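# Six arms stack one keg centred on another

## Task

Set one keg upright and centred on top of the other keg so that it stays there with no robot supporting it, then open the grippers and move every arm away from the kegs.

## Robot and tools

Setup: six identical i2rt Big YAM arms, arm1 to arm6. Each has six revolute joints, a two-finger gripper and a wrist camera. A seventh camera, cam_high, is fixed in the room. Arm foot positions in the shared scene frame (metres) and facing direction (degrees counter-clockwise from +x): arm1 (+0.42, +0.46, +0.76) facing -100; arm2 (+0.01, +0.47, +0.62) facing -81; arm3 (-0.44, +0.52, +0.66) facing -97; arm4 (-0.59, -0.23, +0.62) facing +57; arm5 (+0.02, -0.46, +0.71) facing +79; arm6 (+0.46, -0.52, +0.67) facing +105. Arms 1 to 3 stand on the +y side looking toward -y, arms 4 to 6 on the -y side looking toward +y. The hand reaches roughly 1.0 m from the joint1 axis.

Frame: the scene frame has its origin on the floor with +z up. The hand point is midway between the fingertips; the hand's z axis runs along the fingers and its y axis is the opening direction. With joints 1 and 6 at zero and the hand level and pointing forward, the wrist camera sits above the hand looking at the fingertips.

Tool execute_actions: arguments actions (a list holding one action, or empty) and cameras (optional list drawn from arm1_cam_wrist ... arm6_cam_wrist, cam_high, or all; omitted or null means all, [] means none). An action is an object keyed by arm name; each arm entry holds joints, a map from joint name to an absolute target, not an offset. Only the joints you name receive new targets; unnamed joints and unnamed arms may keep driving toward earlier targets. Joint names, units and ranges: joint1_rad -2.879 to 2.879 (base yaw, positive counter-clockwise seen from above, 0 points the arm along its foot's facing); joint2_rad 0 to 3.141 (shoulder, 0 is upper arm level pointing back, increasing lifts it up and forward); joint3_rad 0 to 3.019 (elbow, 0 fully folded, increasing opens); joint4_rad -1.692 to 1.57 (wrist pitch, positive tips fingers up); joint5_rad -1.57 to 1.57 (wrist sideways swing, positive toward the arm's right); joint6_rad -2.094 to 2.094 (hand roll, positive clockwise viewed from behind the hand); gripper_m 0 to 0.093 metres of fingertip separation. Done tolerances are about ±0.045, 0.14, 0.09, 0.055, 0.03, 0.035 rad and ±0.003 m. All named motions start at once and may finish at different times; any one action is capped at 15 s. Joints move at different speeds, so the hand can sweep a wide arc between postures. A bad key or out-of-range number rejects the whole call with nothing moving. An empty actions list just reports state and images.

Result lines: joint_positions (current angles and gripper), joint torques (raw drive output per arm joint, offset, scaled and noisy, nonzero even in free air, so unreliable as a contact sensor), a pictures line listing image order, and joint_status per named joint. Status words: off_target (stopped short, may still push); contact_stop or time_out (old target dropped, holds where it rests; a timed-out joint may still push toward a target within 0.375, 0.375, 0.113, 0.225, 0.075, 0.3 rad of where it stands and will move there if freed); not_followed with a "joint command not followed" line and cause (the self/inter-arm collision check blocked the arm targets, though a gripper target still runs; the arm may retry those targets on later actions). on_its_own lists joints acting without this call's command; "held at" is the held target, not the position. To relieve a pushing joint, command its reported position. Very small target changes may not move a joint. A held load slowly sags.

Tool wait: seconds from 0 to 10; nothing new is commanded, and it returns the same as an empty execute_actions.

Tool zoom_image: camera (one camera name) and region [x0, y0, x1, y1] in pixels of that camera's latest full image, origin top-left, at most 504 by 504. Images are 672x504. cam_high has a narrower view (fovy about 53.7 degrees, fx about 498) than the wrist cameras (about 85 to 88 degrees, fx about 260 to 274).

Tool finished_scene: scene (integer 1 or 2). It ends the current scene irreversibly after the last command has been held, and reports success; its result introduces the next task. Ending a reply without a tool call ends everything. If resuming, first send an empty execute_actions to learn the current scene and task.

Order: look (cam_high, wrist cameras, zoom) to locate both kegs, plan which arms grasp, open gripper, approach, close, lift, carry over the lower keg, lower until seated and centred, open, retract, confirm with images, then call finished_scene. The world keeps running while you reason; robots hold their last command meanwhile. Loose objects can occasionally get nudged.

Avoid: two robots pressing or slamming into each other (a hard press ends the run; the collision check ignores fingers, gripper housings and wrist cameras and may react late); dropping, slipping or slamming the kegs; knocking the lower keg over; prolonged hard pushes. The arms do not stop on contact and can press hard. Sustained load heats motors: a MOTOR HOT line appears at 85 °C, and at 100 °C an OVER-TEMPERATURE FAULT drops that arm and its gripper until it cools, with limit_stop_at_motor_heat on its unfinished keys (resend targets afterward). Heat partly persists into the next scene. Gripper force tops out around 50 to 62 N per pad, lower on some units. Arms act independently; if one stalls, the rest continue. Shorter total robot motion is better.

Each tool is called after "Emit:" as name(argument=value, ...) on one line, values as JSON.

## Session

Emit:
execute_actions(actions=[], cameras=["cam_high","arm2_cam_wrist"])

Scene clock: 0.00 s.
Joint torques (N m, as the arm reports them, + toward a larger angle): no reading
arm1.joint_positions: joint1_rad=+0.356 joint2_rad=+0.559 joint3_rad=+1.366 joint4_rad=-1.345 joint5_rad=+0.091 joint6_rad=-0.411 gripper_m=+0.094
arm1.joint_status: not commanded
arm1.hand: x=+0.4489 y=+0.2415 z=+1.2926 quat_wxyz=(-0.271, -0.425, -0.762, +0.406) (m; scene frame)
arm2.joint_positions: joint1_rad=-0.267 joint2_rad=+0.618 joint3_rad=+1.471 joint4_rad=-1.477 joint5_rad=-0.141 joint6_rad=+0.293 gripper_m=+0.094
arm2.joint_status: not commanded
arm2.hand: x=+0.0117 y=+0.2677 z=+1.1691 quat_wxyz=(-0.390, -0.723, -0.516, +0.244) (m; scene frame)
arm3.joint_positions: joint1_rad=+0.165 joint2_rad=+0.618 joint3_rad=+1.464 joint4_rad=-1.231 joint5_rad=+0.201 joint6_rad=+0.487 gripper_m=+0.094
arm3.joint_status: not commanded
arm3.hand: x=-0.4660 y=+0.2910 z=+1.2616 quat_wxyz=(-0.441, -0.728, -0.390, +0.351) (m; scene frame)
arm4.joint_positions: joint1_rad=-0.416 joint2_rad=+0.547 joint3_rad=+1.331 joint4_rad=-1.403 joint5_rad=-0.039 joint6_rad=-0.504 gripper_m=+0.095
arm4.joint_status: not commanded
arm4.hand: x=-0.4206 y=-0.1098 z=+1.1327 quat_wxyz=(-0.455, +0.465, -0.759, -0.030) (m; scene frame)
arm5.joint_positions: joint1_rad=+0.286 joint2_rad=+0.617 joint3_rad=+1.450 joint4_rad=-1.174 joint5_rad=+0.244 joint6_rad=+0.094 gripper_m=+0.094
arm5.joint_status: not commanded
arm5.hand: x=+0.0303 y=-0.2196 z=+1.3139 quat_wxyz=(-0.444, +0.529, -0.619, -0.376) (m; scene frame)
arm6.joint_positions: joint1_rad=-0.117 joint2_rad=+0.543 joint3_rad=+1.341 joint4_rad=-1.526 joint5_rad=-0.193 joint6_rad=+0.499 gripper_m=+0.094
arm6.joint_status: not commanded
arm6.hand: x=+0.4006 y=-0.3479 z=+1.1692 quat_wxyz=(-0.103, +0.554, -0.720, -0.405) (m; scene frame)
pictures: arm2_cam_wrist, cam_high
Images, in order (width x height): arm2_cam_wrist 672x504, cam_high 672x504.

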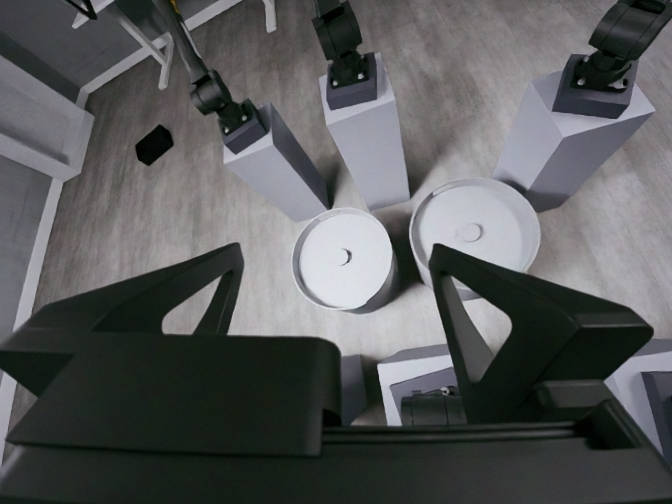

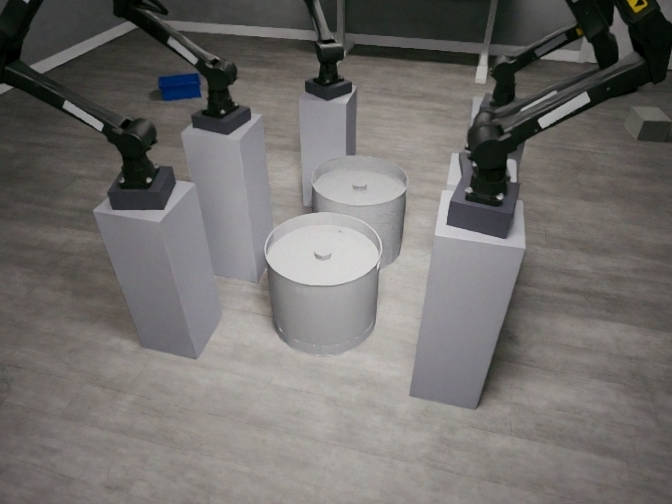

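Emit:
execute_actions(actions=[{"arm1":{"joints":{"joint1_rad":0.066,"joint2_rad":2.25,"joint3_rad":0.75,"joint4_rad":-0.75,"joint5_rad":0,"joint6_rad":-0.905}},"arm2":{"joints":{"joint1_rad":0.08,"joint2_rad":1.9,"joint3_rad":0.72,"joint4_rad":-0.8,"joint5_rad":0,"joint6_rad":1.035}},"arm5":{"joints":{"joint1_rad":-0.084,"joint2_rad":2.1,"joint3_rad":0.65,"joint4_rad":-0.6,"joint5_rad":0,"joint6_rad":-1.07}},"arm6":{"joints":{"joint1_rad":-0.033,"joint2_rad":2.05,"joint3_rad":0.75,"joint4_rad":-0.65,"joint5_rad":0,"joint6_rad":1.03}},"arm3":{"joints":{"joint1_rad":0.3,"joint2_rad":0.1,"joint3_rad":1.3,"joint4_rad":-1.6,"joint5_rad":0,"joint6_rad":0}},"arm4":{"joints":{"joint1_rad":-0.3,"joint2_rad":0.1,"joint3_rad":1.3,"joint4_rad":-1.6,"joint6_rad":0}}}], cameras=[])

Emit:
execute_actions(actions=[{"arm1":{"joints":{"joint2_rad":2.5,"joint3_rad":0.88,"joint4_rad":-0.06}},"arm2":{"joints":{"joint2_rad":2.1,"joint3_rad":0.8,"joint4_rad":-0.3}},"arm5":{"joints":{"joint2_rad":2.38,"joint3_rad":0.67,"joint4_rad":0.1}},"arm6":{"joints":{"joint2_rad":2.25,"joint3_rad":0.77,"joint4_rad":-0.1}}}], cameras=[])

Emit:
execute_actions(actions=[{"arm1":{"joints":{"joint2_rad":2.615,"joint3_rad":0.987,"joint4_rad":0.07}},"arm2":{"joints":{"joint2_rad":2.205,"joint3_rad":0.845,"joint4_rad":-0.19}},"arm5":{"joints":{"joint2_rad":2.497,"joint3_rad":0.727,"joint4_rad":0.205}},"arm6":{"joints":{"joint2_rad":2.354,"joint3_rad":0.813,"joint4_rad":-0.015}}}])

Scene clock: 44.27 s.
Joint torques (N m, as the arm reports them, + toward a larger angle): arm1=[ -2.19 -11.21  -0.9   -1.17  -0.1   -0.16] | arm2=[  0.59 -12.57   3.32   0.27   0.1    0.04] | arm3=[ 1.78  9.68  6.03  1.81 -0.14 -0.2 ] | arm4=[1.34 9.73 5.74 1.56 0.03 0.21] | arm5=[ 1.08 -8.97  0.85 -0.4  -0.19 -0.08] | arm6=[ -0.36 -10.04   1.87   0.48   0.25   0.36]
arm1.joint_positions: joint1_rad=+0.073 joint2_rad=+2.247 joint3_rad=+0.750 joint4_rad=-0.756 joint5_rad=+0.001 joint6_rad=-0.891 gripper_m=+0.094
arm1.joint_status: all done
arm1.hand: x=+0.4005 y=+0.2789 z=+0.5661 quat_wxyz=(+0.104, -0.356, -0.870, -0.325) (m; scene frame)
arm2.joint_positions: joint1_rad=+0.080 joint2_rad=+1.902 joint3_rad=+0.710 joint4_rad=-0.815 joint5_rad=-0.001 joint6_rad=+1.019 gripper_m=+0.094
arm2.joint_status: all done
arm2.hand: x=+0.0674 y=+0.2297 z=+0.5078 quat_wxyz=(+0.213, -0.902, -0.374, -0.034) (m; scene frame)
arm3.joint_positions: joint1_rad=+0.289 joint2_rad=+0.086 joint3_rad=+1.292 joint4_rad=-1.597 joint5_rad=+0.003 joint6_rad=+0.009 gripper_m=+0.094
arm3.joint_status: all done
arm3.hand: x=-0.4385 y=+0.5078 z=+1.1545 quat_wxyz=(-0.425, -0.541, -0.629, +0.361) (m; scene frame)
arm4.joint_positions: joint1_rad=-0.307 joint2_rad=+0.082 joint3_rad=+1.288 joint4_rad=-1.599 joint5_rad=-0.039 joint6_rad=-0.016 gripper_m=+0.095
arm4.joint_status: all done
arm4.hand: x=-0.5827 y=-0.2126 z=+1.1129 quat_wxyz=(-0.518, +0.296, -0.779, -0.193) (m; scene frame)
arm5.joint_positions: joint1_rad=-0.086 joint2_rad=+2.101 joint3_rad=+0.644 joint4_rad=-0.608 joint5_rad=+0.003 joint6_rad=-1.060 gripper_m=+0.094
arm5.joint_status: all done
arm5.hand: x=+0.0760 y=-0.2695 z=+0.5343 quat_wxyz=(+0.242, +0.896, -0.370, +0.037) (m; scene frame)
arm6.joint_positions: joint1_rad=-0.040 joint2_rad=+2.044 joint3_rad=+0.748 joint4_rad=-0.665 joint5_rad=-0.003 joint6_rad=+1.013 gripper_m=+0.094
arm6.joint_status: all done
arm6.hand: x=+0.3999 y=-0.2618 z=+0.5149 quat_wxyz=(+0.033, +0.376, -0.907, +0.190) (m; scene frame)
pictures: none
No camera images: the call's "cameras" was empty. Leave "cameras" out to get every camera's image.

Scene clock: 45.60 s.
Joint torques (N m, as the arm reports them, + toward a larger angle): arm1=[ -2.26 -14.01  -1.     0.29  -0.12  -0.11] | arm2=[  0.9  -16.51   2.53   1.12   0.12  -0.01] | arm3=[ 1.64  9.93  6.02  1.89 -0.11 -0.21] | arm4=[1.22 9.8  5.67 1.56 0.03 0.21] | arm5=[  1.05 -11.28  -1.08   0.62  -0.2   -0.07] | arm6=[ -0.4  -12.41   0.74   1.09   0.25   0.33]
arm1.joint_positions: joint1_rad=+0.073 joint2_rad=+2.503 joint3_rad=+0.879 joint4_rad=-0.068 joint5_rad=+0.001 joint6_rad=-0.892 gripper_m=+0.094
arm1.joint_status: all done
arm1.hand: x=+0.3871 y=+0.1499 z=+0.4287 quat_wxyz=(+0.025, -0.376, -0.924, -0.063) (m; scene frame)
arm2.joint_positions: joint1_rad=+0.080 joint2_rad=+2.109 joint3_rad=+0.796 joint4_rad=-0.316 joint5_rad=-0.001 joint6_rad=+1.020 gripper_m=+0.094
arm2.joint_status: all done
arm2.hand: x=+0.0932 y=+0.1222 z=+0.4251 quat_wxyz=(+0.028, -0.923, -0.383, -0.004) (m; scene frame)
arm3.joint_positions: joint1_rad=+0.289 joint2_rad=+0.086 joint3_rad=+1.292 joint4_rad=-1.597 joint5_rad=+0.003 joint6_rad=+0.009 gripper_m=+0.094
arm3.joint_status: not commanded
arm3.hand: x=-0.4385 y=+0.5078 z=+1.1545 quat_wxyz=(-0.425, -0.541, -0.629, +0.361) (m; scene frame)
arm4.joint_positions: joint1_rad=-0.307 joint2_rad=+0.082 joint3_rad=+1.288 joint4_rad=-1.599 joint5_rad=-0.039 joint6_rad=-0.016 gripper_m=+0.095
arm4.joint_status: not commanded
arm4.hand: x=-0.5827 y=-0.2126 z=+1.1129 quat_wxyz=(-0.518, +0.296, -0.779, -0.193) (m; scene frame)
arm5.joint_positions: joint1_rad=-0.086 joint2_rad=+2.393 joint3_rad=+0.671 joint4_rad=+0.090 joint5_rad=+0.002 joint6_rad=-1.061 gripper_m=+0.094
arm5.joint_status: all done
arm5.hand: x=+0.0972 y=-0.1980 z=+0.4227 quat_wxyz=(+0.029, +0.924, -0.380, +0.011) (m; scene frame)
arm6.joint_positions: joint1_rad=-0.040 joint2_rad=+2.253 joint3_rad=+0.768 joint4_rad=-0.117 joint5_rad=-0.003 joint6_rad=+1.014 gripper_m=+0.094
arm6.joint_status: all done
arm6.hand: x=+0.3832 y=-0.1898 z=+0.4286 quat_wxyz=(+0.004, +0.383, -0.924, +0.014) (m; scene frame)
pictures: none
No camera images: the call's "cameras" was empty. Leave "cameras" out to get every camera's image.

Scene clock: 46.50 s.
Joint torques (N m, as the arm reports them, + toward a larger angle): arm1=[ -2.21 -13.69  -0.91   0.64  -0.12  -0.09] | arm2=[  1.27 -15.78   2.37   1.02   0.08   0.01] | arm3=[ 1.6   9.09  5.85  1.78 -0.14 -0.17] | arm4=[1.14 9.91 5.67 1.54 0.04 0.21] | arm5=[  1.24 -10.29  -1.54   0.73  -0.19  -0.05] | arm6=[ -0.37 -11.34   0.24   1.23   0.25   0.32]
arm1.joint_positions: joint1_rad=+0.073 joint2_rad=+2.601 joint3_rad=+0.989 joint4_rad=+0.061 joint5_rad=+0.001 joint6_rad=-0.892 gripper_m=+0.094
arm1.joint_status: all done
arm1.hand: x=+0.3817 y=+0.0963 z=+0.3913 quat_wxyz=(+0.004, -0.377, -0.926, +0.005) (m; scene frame)
arm2.joint_positions: joint1_rad=+0.080 joint2_rad=+2.207 joint3_rad=+0.840 joint4_rad=-0.207 joint5_rad=-0.001 joint6_rad=+1.020 gripper_m=+0.094
arm2.joint_status: all done
arm2.hand: x=+0.0980 y=+0.1018 z=+0.3939 quat_wxyz=(+0.000, -0.924, -0.383, +0.000) (m; scene frame)
arm3.joint_positions: joint1_rad=+0.289 joint2_rad=+0.086 joint3_rad=+1.292 joint4_rad=-1.597 joint5_rad=+0.003 joint6_rad=+0.009 gripper_m=+0.094
arm3.joint_status: not commanded
arm3.hand: x=-0.4385 y=+0.5078 z=+1.1545 quat_wxyz=(-0.425, -0.541, -0.629, +0.361) (m; scene frame)
arm4.joint_positions: joint1_rad=-0.307 joint2_rad=+0.082 joint3_rad=+1.288 joint4_rad=-1.599 joint5_rad=-0.039 joint6_rad=-0.016 gripper_m=+0.095
arm4.joint_status: not commanded
arm4.hand: x=-0.5827 y=-0.2126 z=+1.1129 quat_wxyz=(-0.518, +0.296, -0.779, -0.193) (m; scene frame)
arm5.joint_positions: joint1_rad=-0.086 joint2_rad=+2.494 joint3_rad=+0.732 joint4_rad=+0.196 joint5_rad=+0.002 joint6_rad=-1.061 gripper_m=+0.094
arm5.joint_status: all done
arm5.hand: x=+0.1030 y=-0.1784 z=+0.3912 quat_wxyz=(-0.004, +0.925, -0.380, +0.007) (m; scene frame)
arm6.joint_positions: joint1_rad=-0.040 joint2_rad=+2.344 joint3_rad=+0.813 joint4_rad=-0.030 joint5_rad=-0.003 joint6_rad=+1.014 gripper_m=+0.094
arm6.joint_status: all done
arm6.hand: x=+0.3801 y=-0.1762 z=+0.3999 quat_wxyz=(+0.000, +0.383, -0.924, -0.006) (m; scene frame)
pictures: arm1_cam_wrist, arm2_cam_wrist, arm3_cam_wrist, arm4_cam_wrist, arm5_cam_wrist, arm6_cam_wrist, cam_high
Images, in order (width x height): arm1_cam_wrist 672x504, arm2_cam_wrist 672x504, arm3_cam_wrist 672x504, arm4_cam_wrist 672x504, arm5_cam_wrist 672x504, arm6_cam_wrist 672x504, cam_high 672x504.

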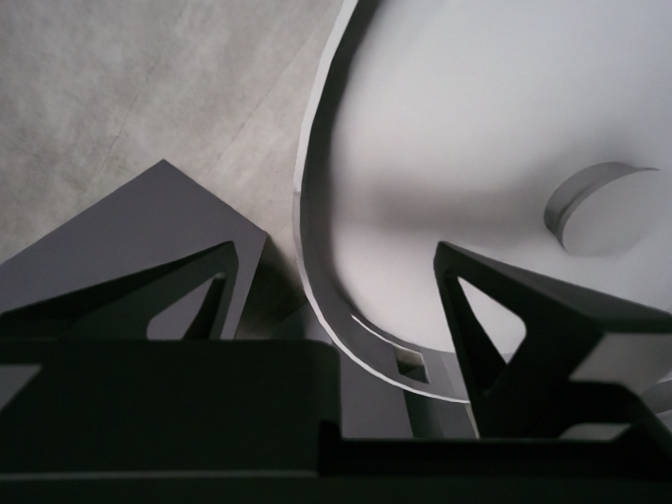

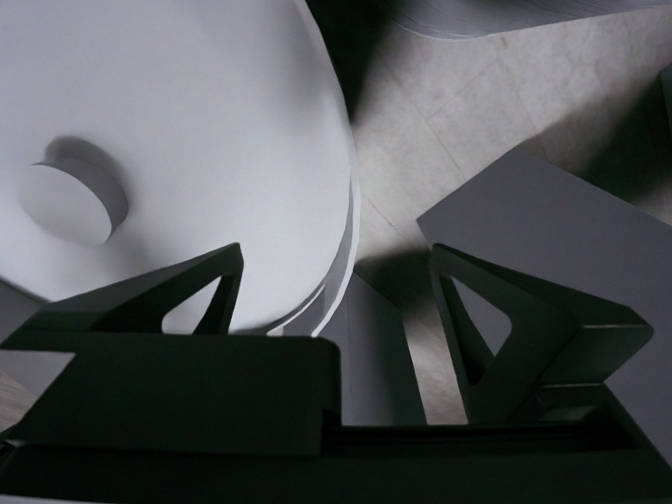

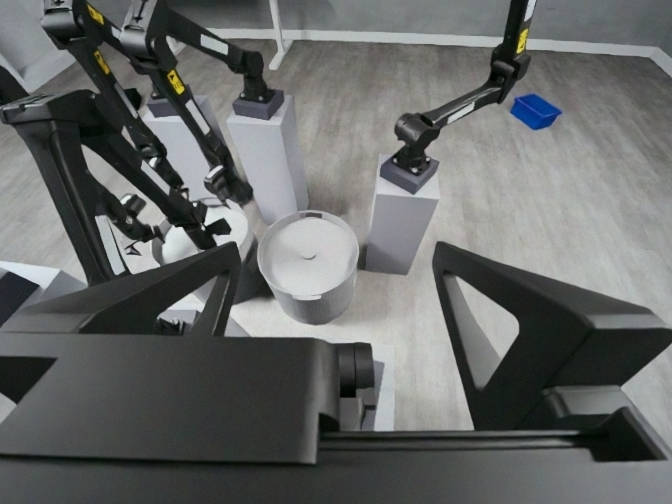

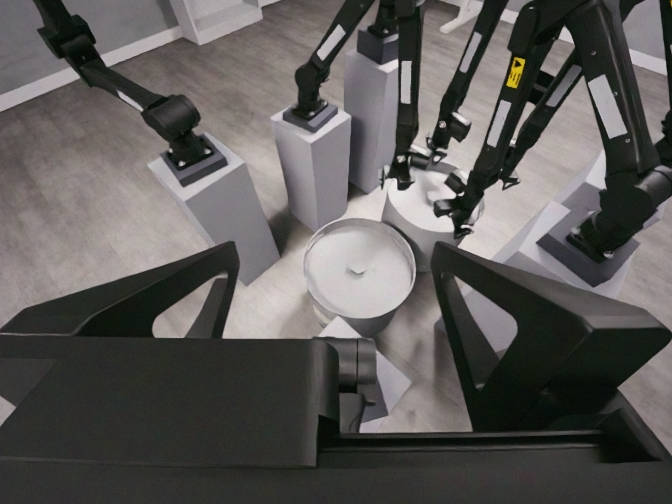

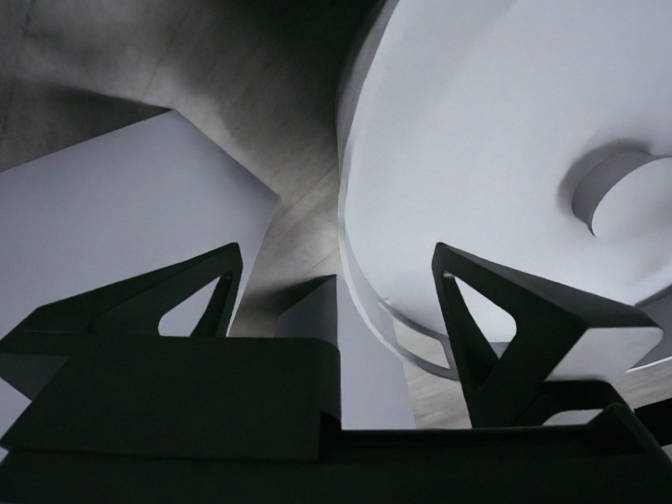

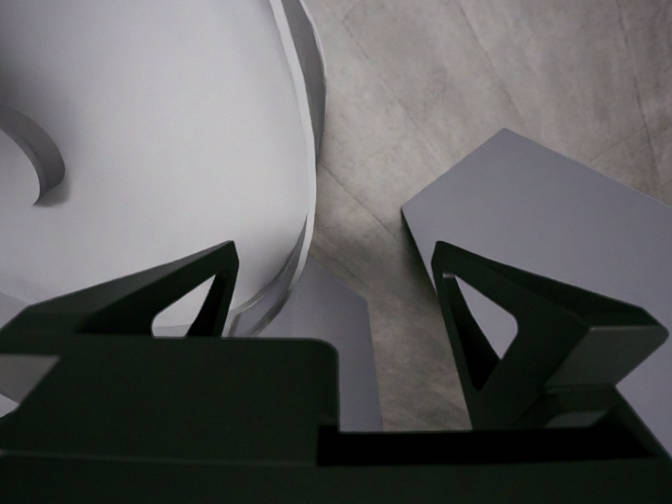

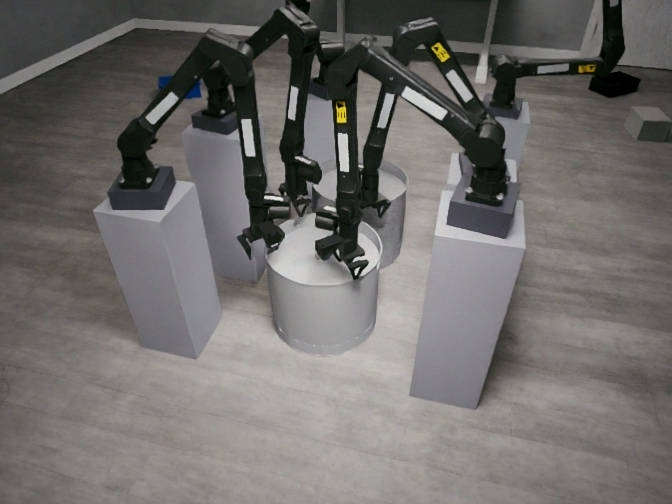

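Emit:
execute_actions(actions=[{"arm1":{"joints":{"joint2_rad":2.73,"joint3_rad":1.0,"joint4_rad":0.13}},"arm2":{"joints":{"joint2_rad":2.31,"joint3_rad":0.84,"joint4_rad":-0.1}},"arm5":{"joints":{"joint2_rad":2.61,"joint3_rad":0.80,"joint4_rad":0.23}},"arm6":{"joints":{"joint2_rad":2.48,"joint3_rad":0.91,"joint4_rad":0}}}], cameras=[])

Emit:
execute_actions(actions=[{"arm1":{"joints":{"joint2_rad":2.825,"joint3_rad":1.08,"joint4_rad":0.17}},"arm2":{"joints":{"joint2_rad":2.42,"joint3_rad":0.884,"joint4_rad":-0.022}},"arm5":{"joints":{"joint2_rad":2.712,"joint3_rad":0.875,"joint4_rad":0.265}},"arm6":{"joints":{"joint2_rad":2.585,"joint3_rad":0.97,"joint4_rad":0.048}}}], cameras=[])

Emit:
execute_actions(actions=[{"arm1":{"joints":{"gripper_m":0}},"arm2":{"joints":{"gripper_m":0}},"arm5":{"joints":{"gripper_m":0}},"arm6":{"joints":{"gripper_m":0}}}], cameras=["cam_high"])

Scene clock: 61.47 s.
Joint torques (N m, as the arm reports them, + toward a larger angle): arm1=[ -2.22 -14.26  -1.86   0.38  -0.12  -0.1 ] | arm2=[  0.67 -16.22   1.28   1.15   0.1    0.05] | arm3=[ 1.66  9.54  6.01  2.03 -0.09 -0.2 ] | arm4=[1.2  9.96 5.67 1.53 0.04 0.21] | arm5=[  1.14 -11.15  -1.86   0.51  -0.21  -0.05] | arm6=[ -0.41 -12.5    0.15   0.86   0.25   0.33]
arm1.joint_positions: joint1_rad=+0.073 joint2_rad=+2.733 joint3_rad=+0.998 joint4_rad=+0.124 joint5_rad=+0.001 joint6_rad=-0.892 gripper_m=+0.094
arm1.joint_status: all done
arm1.hand: x=+0.3857 y=+0.1437 z=+0.3484 quat_wxyz=(+0.013, -0.377, -0.926, -0.025) (m; scene frame)
arm2.joint_positions: joint1_rad=+0.080 joint2_rad=+2.318 joint3_rad=+0.838 joint4_rad=-0.117 joint5_rad=-0.001 joint6_rad=+1.020 gripper_m=+0.094
arm2.joint_status: all done
arm2.hand: x=+0.0931 y=+0.1221 z=+0.3550 quat_wxyz=(+0.012, -0.924, -0.383, -0.002) (m; scene frame)
arm3.joint_positions: joint1_rad=+0.289 joint2_rad=+0.086 joint3_rad=+1.292 joint4_rad=-1.597 joint5_rad=+0.003 joint6_rad=+0.009 gripper_m=+0.094
arm3.joint_status: not commanded
arm3.hand: x=-0.4385 y=+0.5078 z=+1.1545 quat_wxyz=(-0.425, -0.541, -0.629, +0.361) (m; scene frame)
arm4.joint_positions: joint1_rad=-0.307 joint2_rad=+0.082 joint3_rad=+1.288 joint4_rad=-1.599 joint5_rad=-0.039 joint6_rad=-0.016 gripper_m=+0.095
arm4.joint_status: not commanded
arm4.hand: x=-0.5827 y=-0.2126 z=+1.1129 quat_wxyz=(-0.518, +0.296, -0.779, -0.193) (m; scene frame)
arm5.joint_positions: joint1_rad=-0.086 joint2_rad=+2.609 joint3_rad=+0.804 joint4_rad=+0.226 joint5_rad=+0.002 joint6_rad=-1.061 gripper_m=+0.094
arm5.joint_status: all done
arm5.hand: x=+0.1031 y=-0.1799 z=+0.3540 quat_wxyz=(+0.003, +0.925, -0.380, +0.008) (m; scene frame)
arm6.joint_positions: joint1_rad=-0.040 joint2_rad=+2.471 joint3_rad=+0.909 joint4_rad=-0.012 joint5_rad=-0.003 joint6_rad=+1.014 gripper_m=+0.094
arm6.joint_status: all done
arm6.hand: x=+0.3775 y=-0.1652 z=+0.3582 quat_wxyz=(+0.001, +0.383, -0.924, +0.000) (m; scene frame)
pictures: none
No camera images: the call's "cameras" was empty. Leave "cameras" out to get every camera's image.

Scene clock: 62.40 s.
Joint torques (N m, as the arm reports them, + toward a larger angle): arm1=[ -2.25 -13.52  -2.27   0.41  -0.12  -0.1 ] | arm2=[  0.23 -16.88   0.85   1.1    0.11   0.01] | arm3=[ 1.89  9.4   6.    1.78 -0.17 -0.18] | arm4=[1.13 9.9  5.68 1.56 0.04 0.22] | arm5=[  1.19 -11.03  -2.2    0.63  -0.19  -0.07] | arm6=[ -0.4  -12.94  -0.29   1.03   0.25   0.32]
arm1.joint_positions: joint1_rad=+0.073 joint2_rad=+2.814 joint3_rad=+1.084 joint4_rad=+0.166 joint5_rad=+0.001 joint6_rad=-0.892 gripper_m=+0.094
arm1.joint_status: all done
arm1.hand: x=+0.3836 y=+0.1246 z=+0.3172 quat_wxyz=(+0.006, -0.377, -0.926, -0.002) (m; scene frame)
arm2.joint_positions: joint1_rad=+0.080 joint2_rad=+2.423 joint3_rad=+0.883 joint4_rad=-0.037 joint5_rad=-0.001 joint6_rad=+1.020 gripper_m=+0.094
arm2.joint_status: all done
arm2.hand: x=+0.0941 y=+0.1176 z=+0.3201 quat_wxyz=(+0.002, -0.924, -0.383, +0.000) (m; scene frame)
arm3.joint_positions: joint1_rad=+0.289 joint2_rad=+0.086 joint3_rad=+1.292 joint4_rad=-1.597 joint5_rad=+0.003 joint6_rad=+0.009 gripper_m=+0.094
arm3.joint_status: not commanded
arm3.hand: x=-0.4385 y=+0.5078 z=+1.1545 quat_wxyz=(-0.425, -0.541, -0.629, +0.361) (m; scene frame)
arm4.joint_positions: joint1_rad=-0.307 joint2_rad=+0.082 joint3_rad=+1.288 joint4_rad=-1.599 joint5_rad=-0.039 joint6_rad=-0.016 gripper_m=+0.095
arm4.joint_status: not commanded
arm4.hand: x=-0.5827 y=-0.2126 z=+1.1129 quat_wxyz=(-0.518, +0.296, -0.779, -0.193) (m; scene frame)
arm5.joint_positions: joint1_rad=-0.086 joint2_rad=+2.709 joint3_rad=+0.881 joint4_rad=+0.260 joint5_rad=+0.002 joint6_rad=-1.062 gripper_m=+0.094
arm5.joint_status: all done
arm5.hand: x=+0.1051 y=-0.1744 z=+0.3196 quat_wxyz=(-0.003, +0.925, -0.380, +0.007) (m; scene frame)
arm6.joint_positions: joint1_rad=-0.040 joint2_rad=+2.577 joint3_rad=+0.969 joint4_rad=+0.036 joint5_rad=-0.003 joint6_rad=+1.014 gripper_m=+0.094
arm6.joint_status: all done
arm6.hand: x=+0.3775 y=-0.1648 z=+0.3218 quat_wxyz=(+0.001, +0.383, -0.924, -0.001) (m; scene frame)
pictures: none
No camera images: the call's "cameras" was empty. Leave "cameras" out to get every camera's image.

Scene clock: 63.30 s.
Joint torques (N m, as the arm reports them, + toward a larger angle): arm1=[ -2.17 -13.54  -2.41   0.33  -0.13   0.28] | arm2=[  0.76 -16.26   0.44   0.95   0.15  -0.22] | arm3=[ 1.96  9.08  5.93  1.81 -0.14 -0.18] | arm4=[1.11 9.8  5.72 1.59 0.03 0.2 ] | arm5=[  1.01 -11.12  -2.13   0.59  -0.25  -0.01] | arm6=[ -0.53 -12.94  -0.8    0.7    0.33  -0.34]
arm1.joint_positions: joint1_rad=+0.071 joint2_rad=+2.814 joint3_rad=+1.086 joint4_rad=+0.168 joint5_rad=+0.001 joint6_rad=-0.928 gripper_m=+0.001
arm1.joint_status: all done
arm1.hand: x=+0.3830 y=+0.1230 z=+0.3171 quat_wxyz=(+0.006, -0.361, -0.933, +0.000) (m; scene frame)
arm2.joint_positions: joint1_rad=+0.081 joint2_rad=+2.423 joint3_rad=+0.886 joint4_rad=-0.032 joint5_rad=-0.004 joint6_rad=+1.043 gripper_m=+0.002
arm2.joint_status: all done
arm2.hand: x=+0.0954 y=+0.1146 z=+0.3201 quat_wxyz=(-0.002, -0.928, -0.373, -0.001) (m; scene frame)
arm3.joint_positions: joint1_rad=+0.289 joint2_rad=+0.086 joint3_rad=+1.292 joint4_rad=-1.597 joint5_rad=+0.003 joint6_rad=+0.009 gripper_m=+0.094
arm3.joint_status: not commanded
arm3.hand: x=-0.4385 y=+0.5078 z=+1.1545 quat_wxyz=(-0.425, -0.541, -0.629, +0.361) (m; scene frame)
arm4.joint_positions: joint1_rad=-0.307 joint2_rad=+0.082 joint3_rad=+1.288 joint4_rad=-1.599 joint5_rad=-0.039 joint6_rad=-0.016 gripper_m=+0.095
arm4.joint_status: not commanded
arm4.hand: x=-0.5827 y=-0.2126 z=+1.1129 quat_wxyz=(-0.518, +0.296, -0.779, -0.193) (m; scene frame)
arm5.joint_positions: joint1_rad=-0.086 joint2_rad=+2.709 joint3_rad=+0.881 joint4_rad=+0.261 joint5_rad=+0.003 joint6_rad=-1.067 gripper_m=+0.001
arm5.joint_status: all done
arm5.hand: x=+0.1053 y=-0.1743 z=+0.3196 quat_wxyz=(-0.003, +0.926, -0.377, +0.008) (m; scene frame)
arm6.joint_positions: joint1_rad=-0.039 joint2_rad=+2.577 joint3_rad=+0.975 joint4_rad=+0.042 joint5_rad=-0.005 joint6_rad=+1.093 gripper_m=+0.001
arm6.joint_status: all done
arm6.hand: x=+0.3753 y=-0.1596 z=+0.3218 quat_wxyz=(+0.001, +0.347, -0.938, -0.007) (m; scene frame)
pictures: cam_high
Images, in order (width x height): cam_high 672x504.

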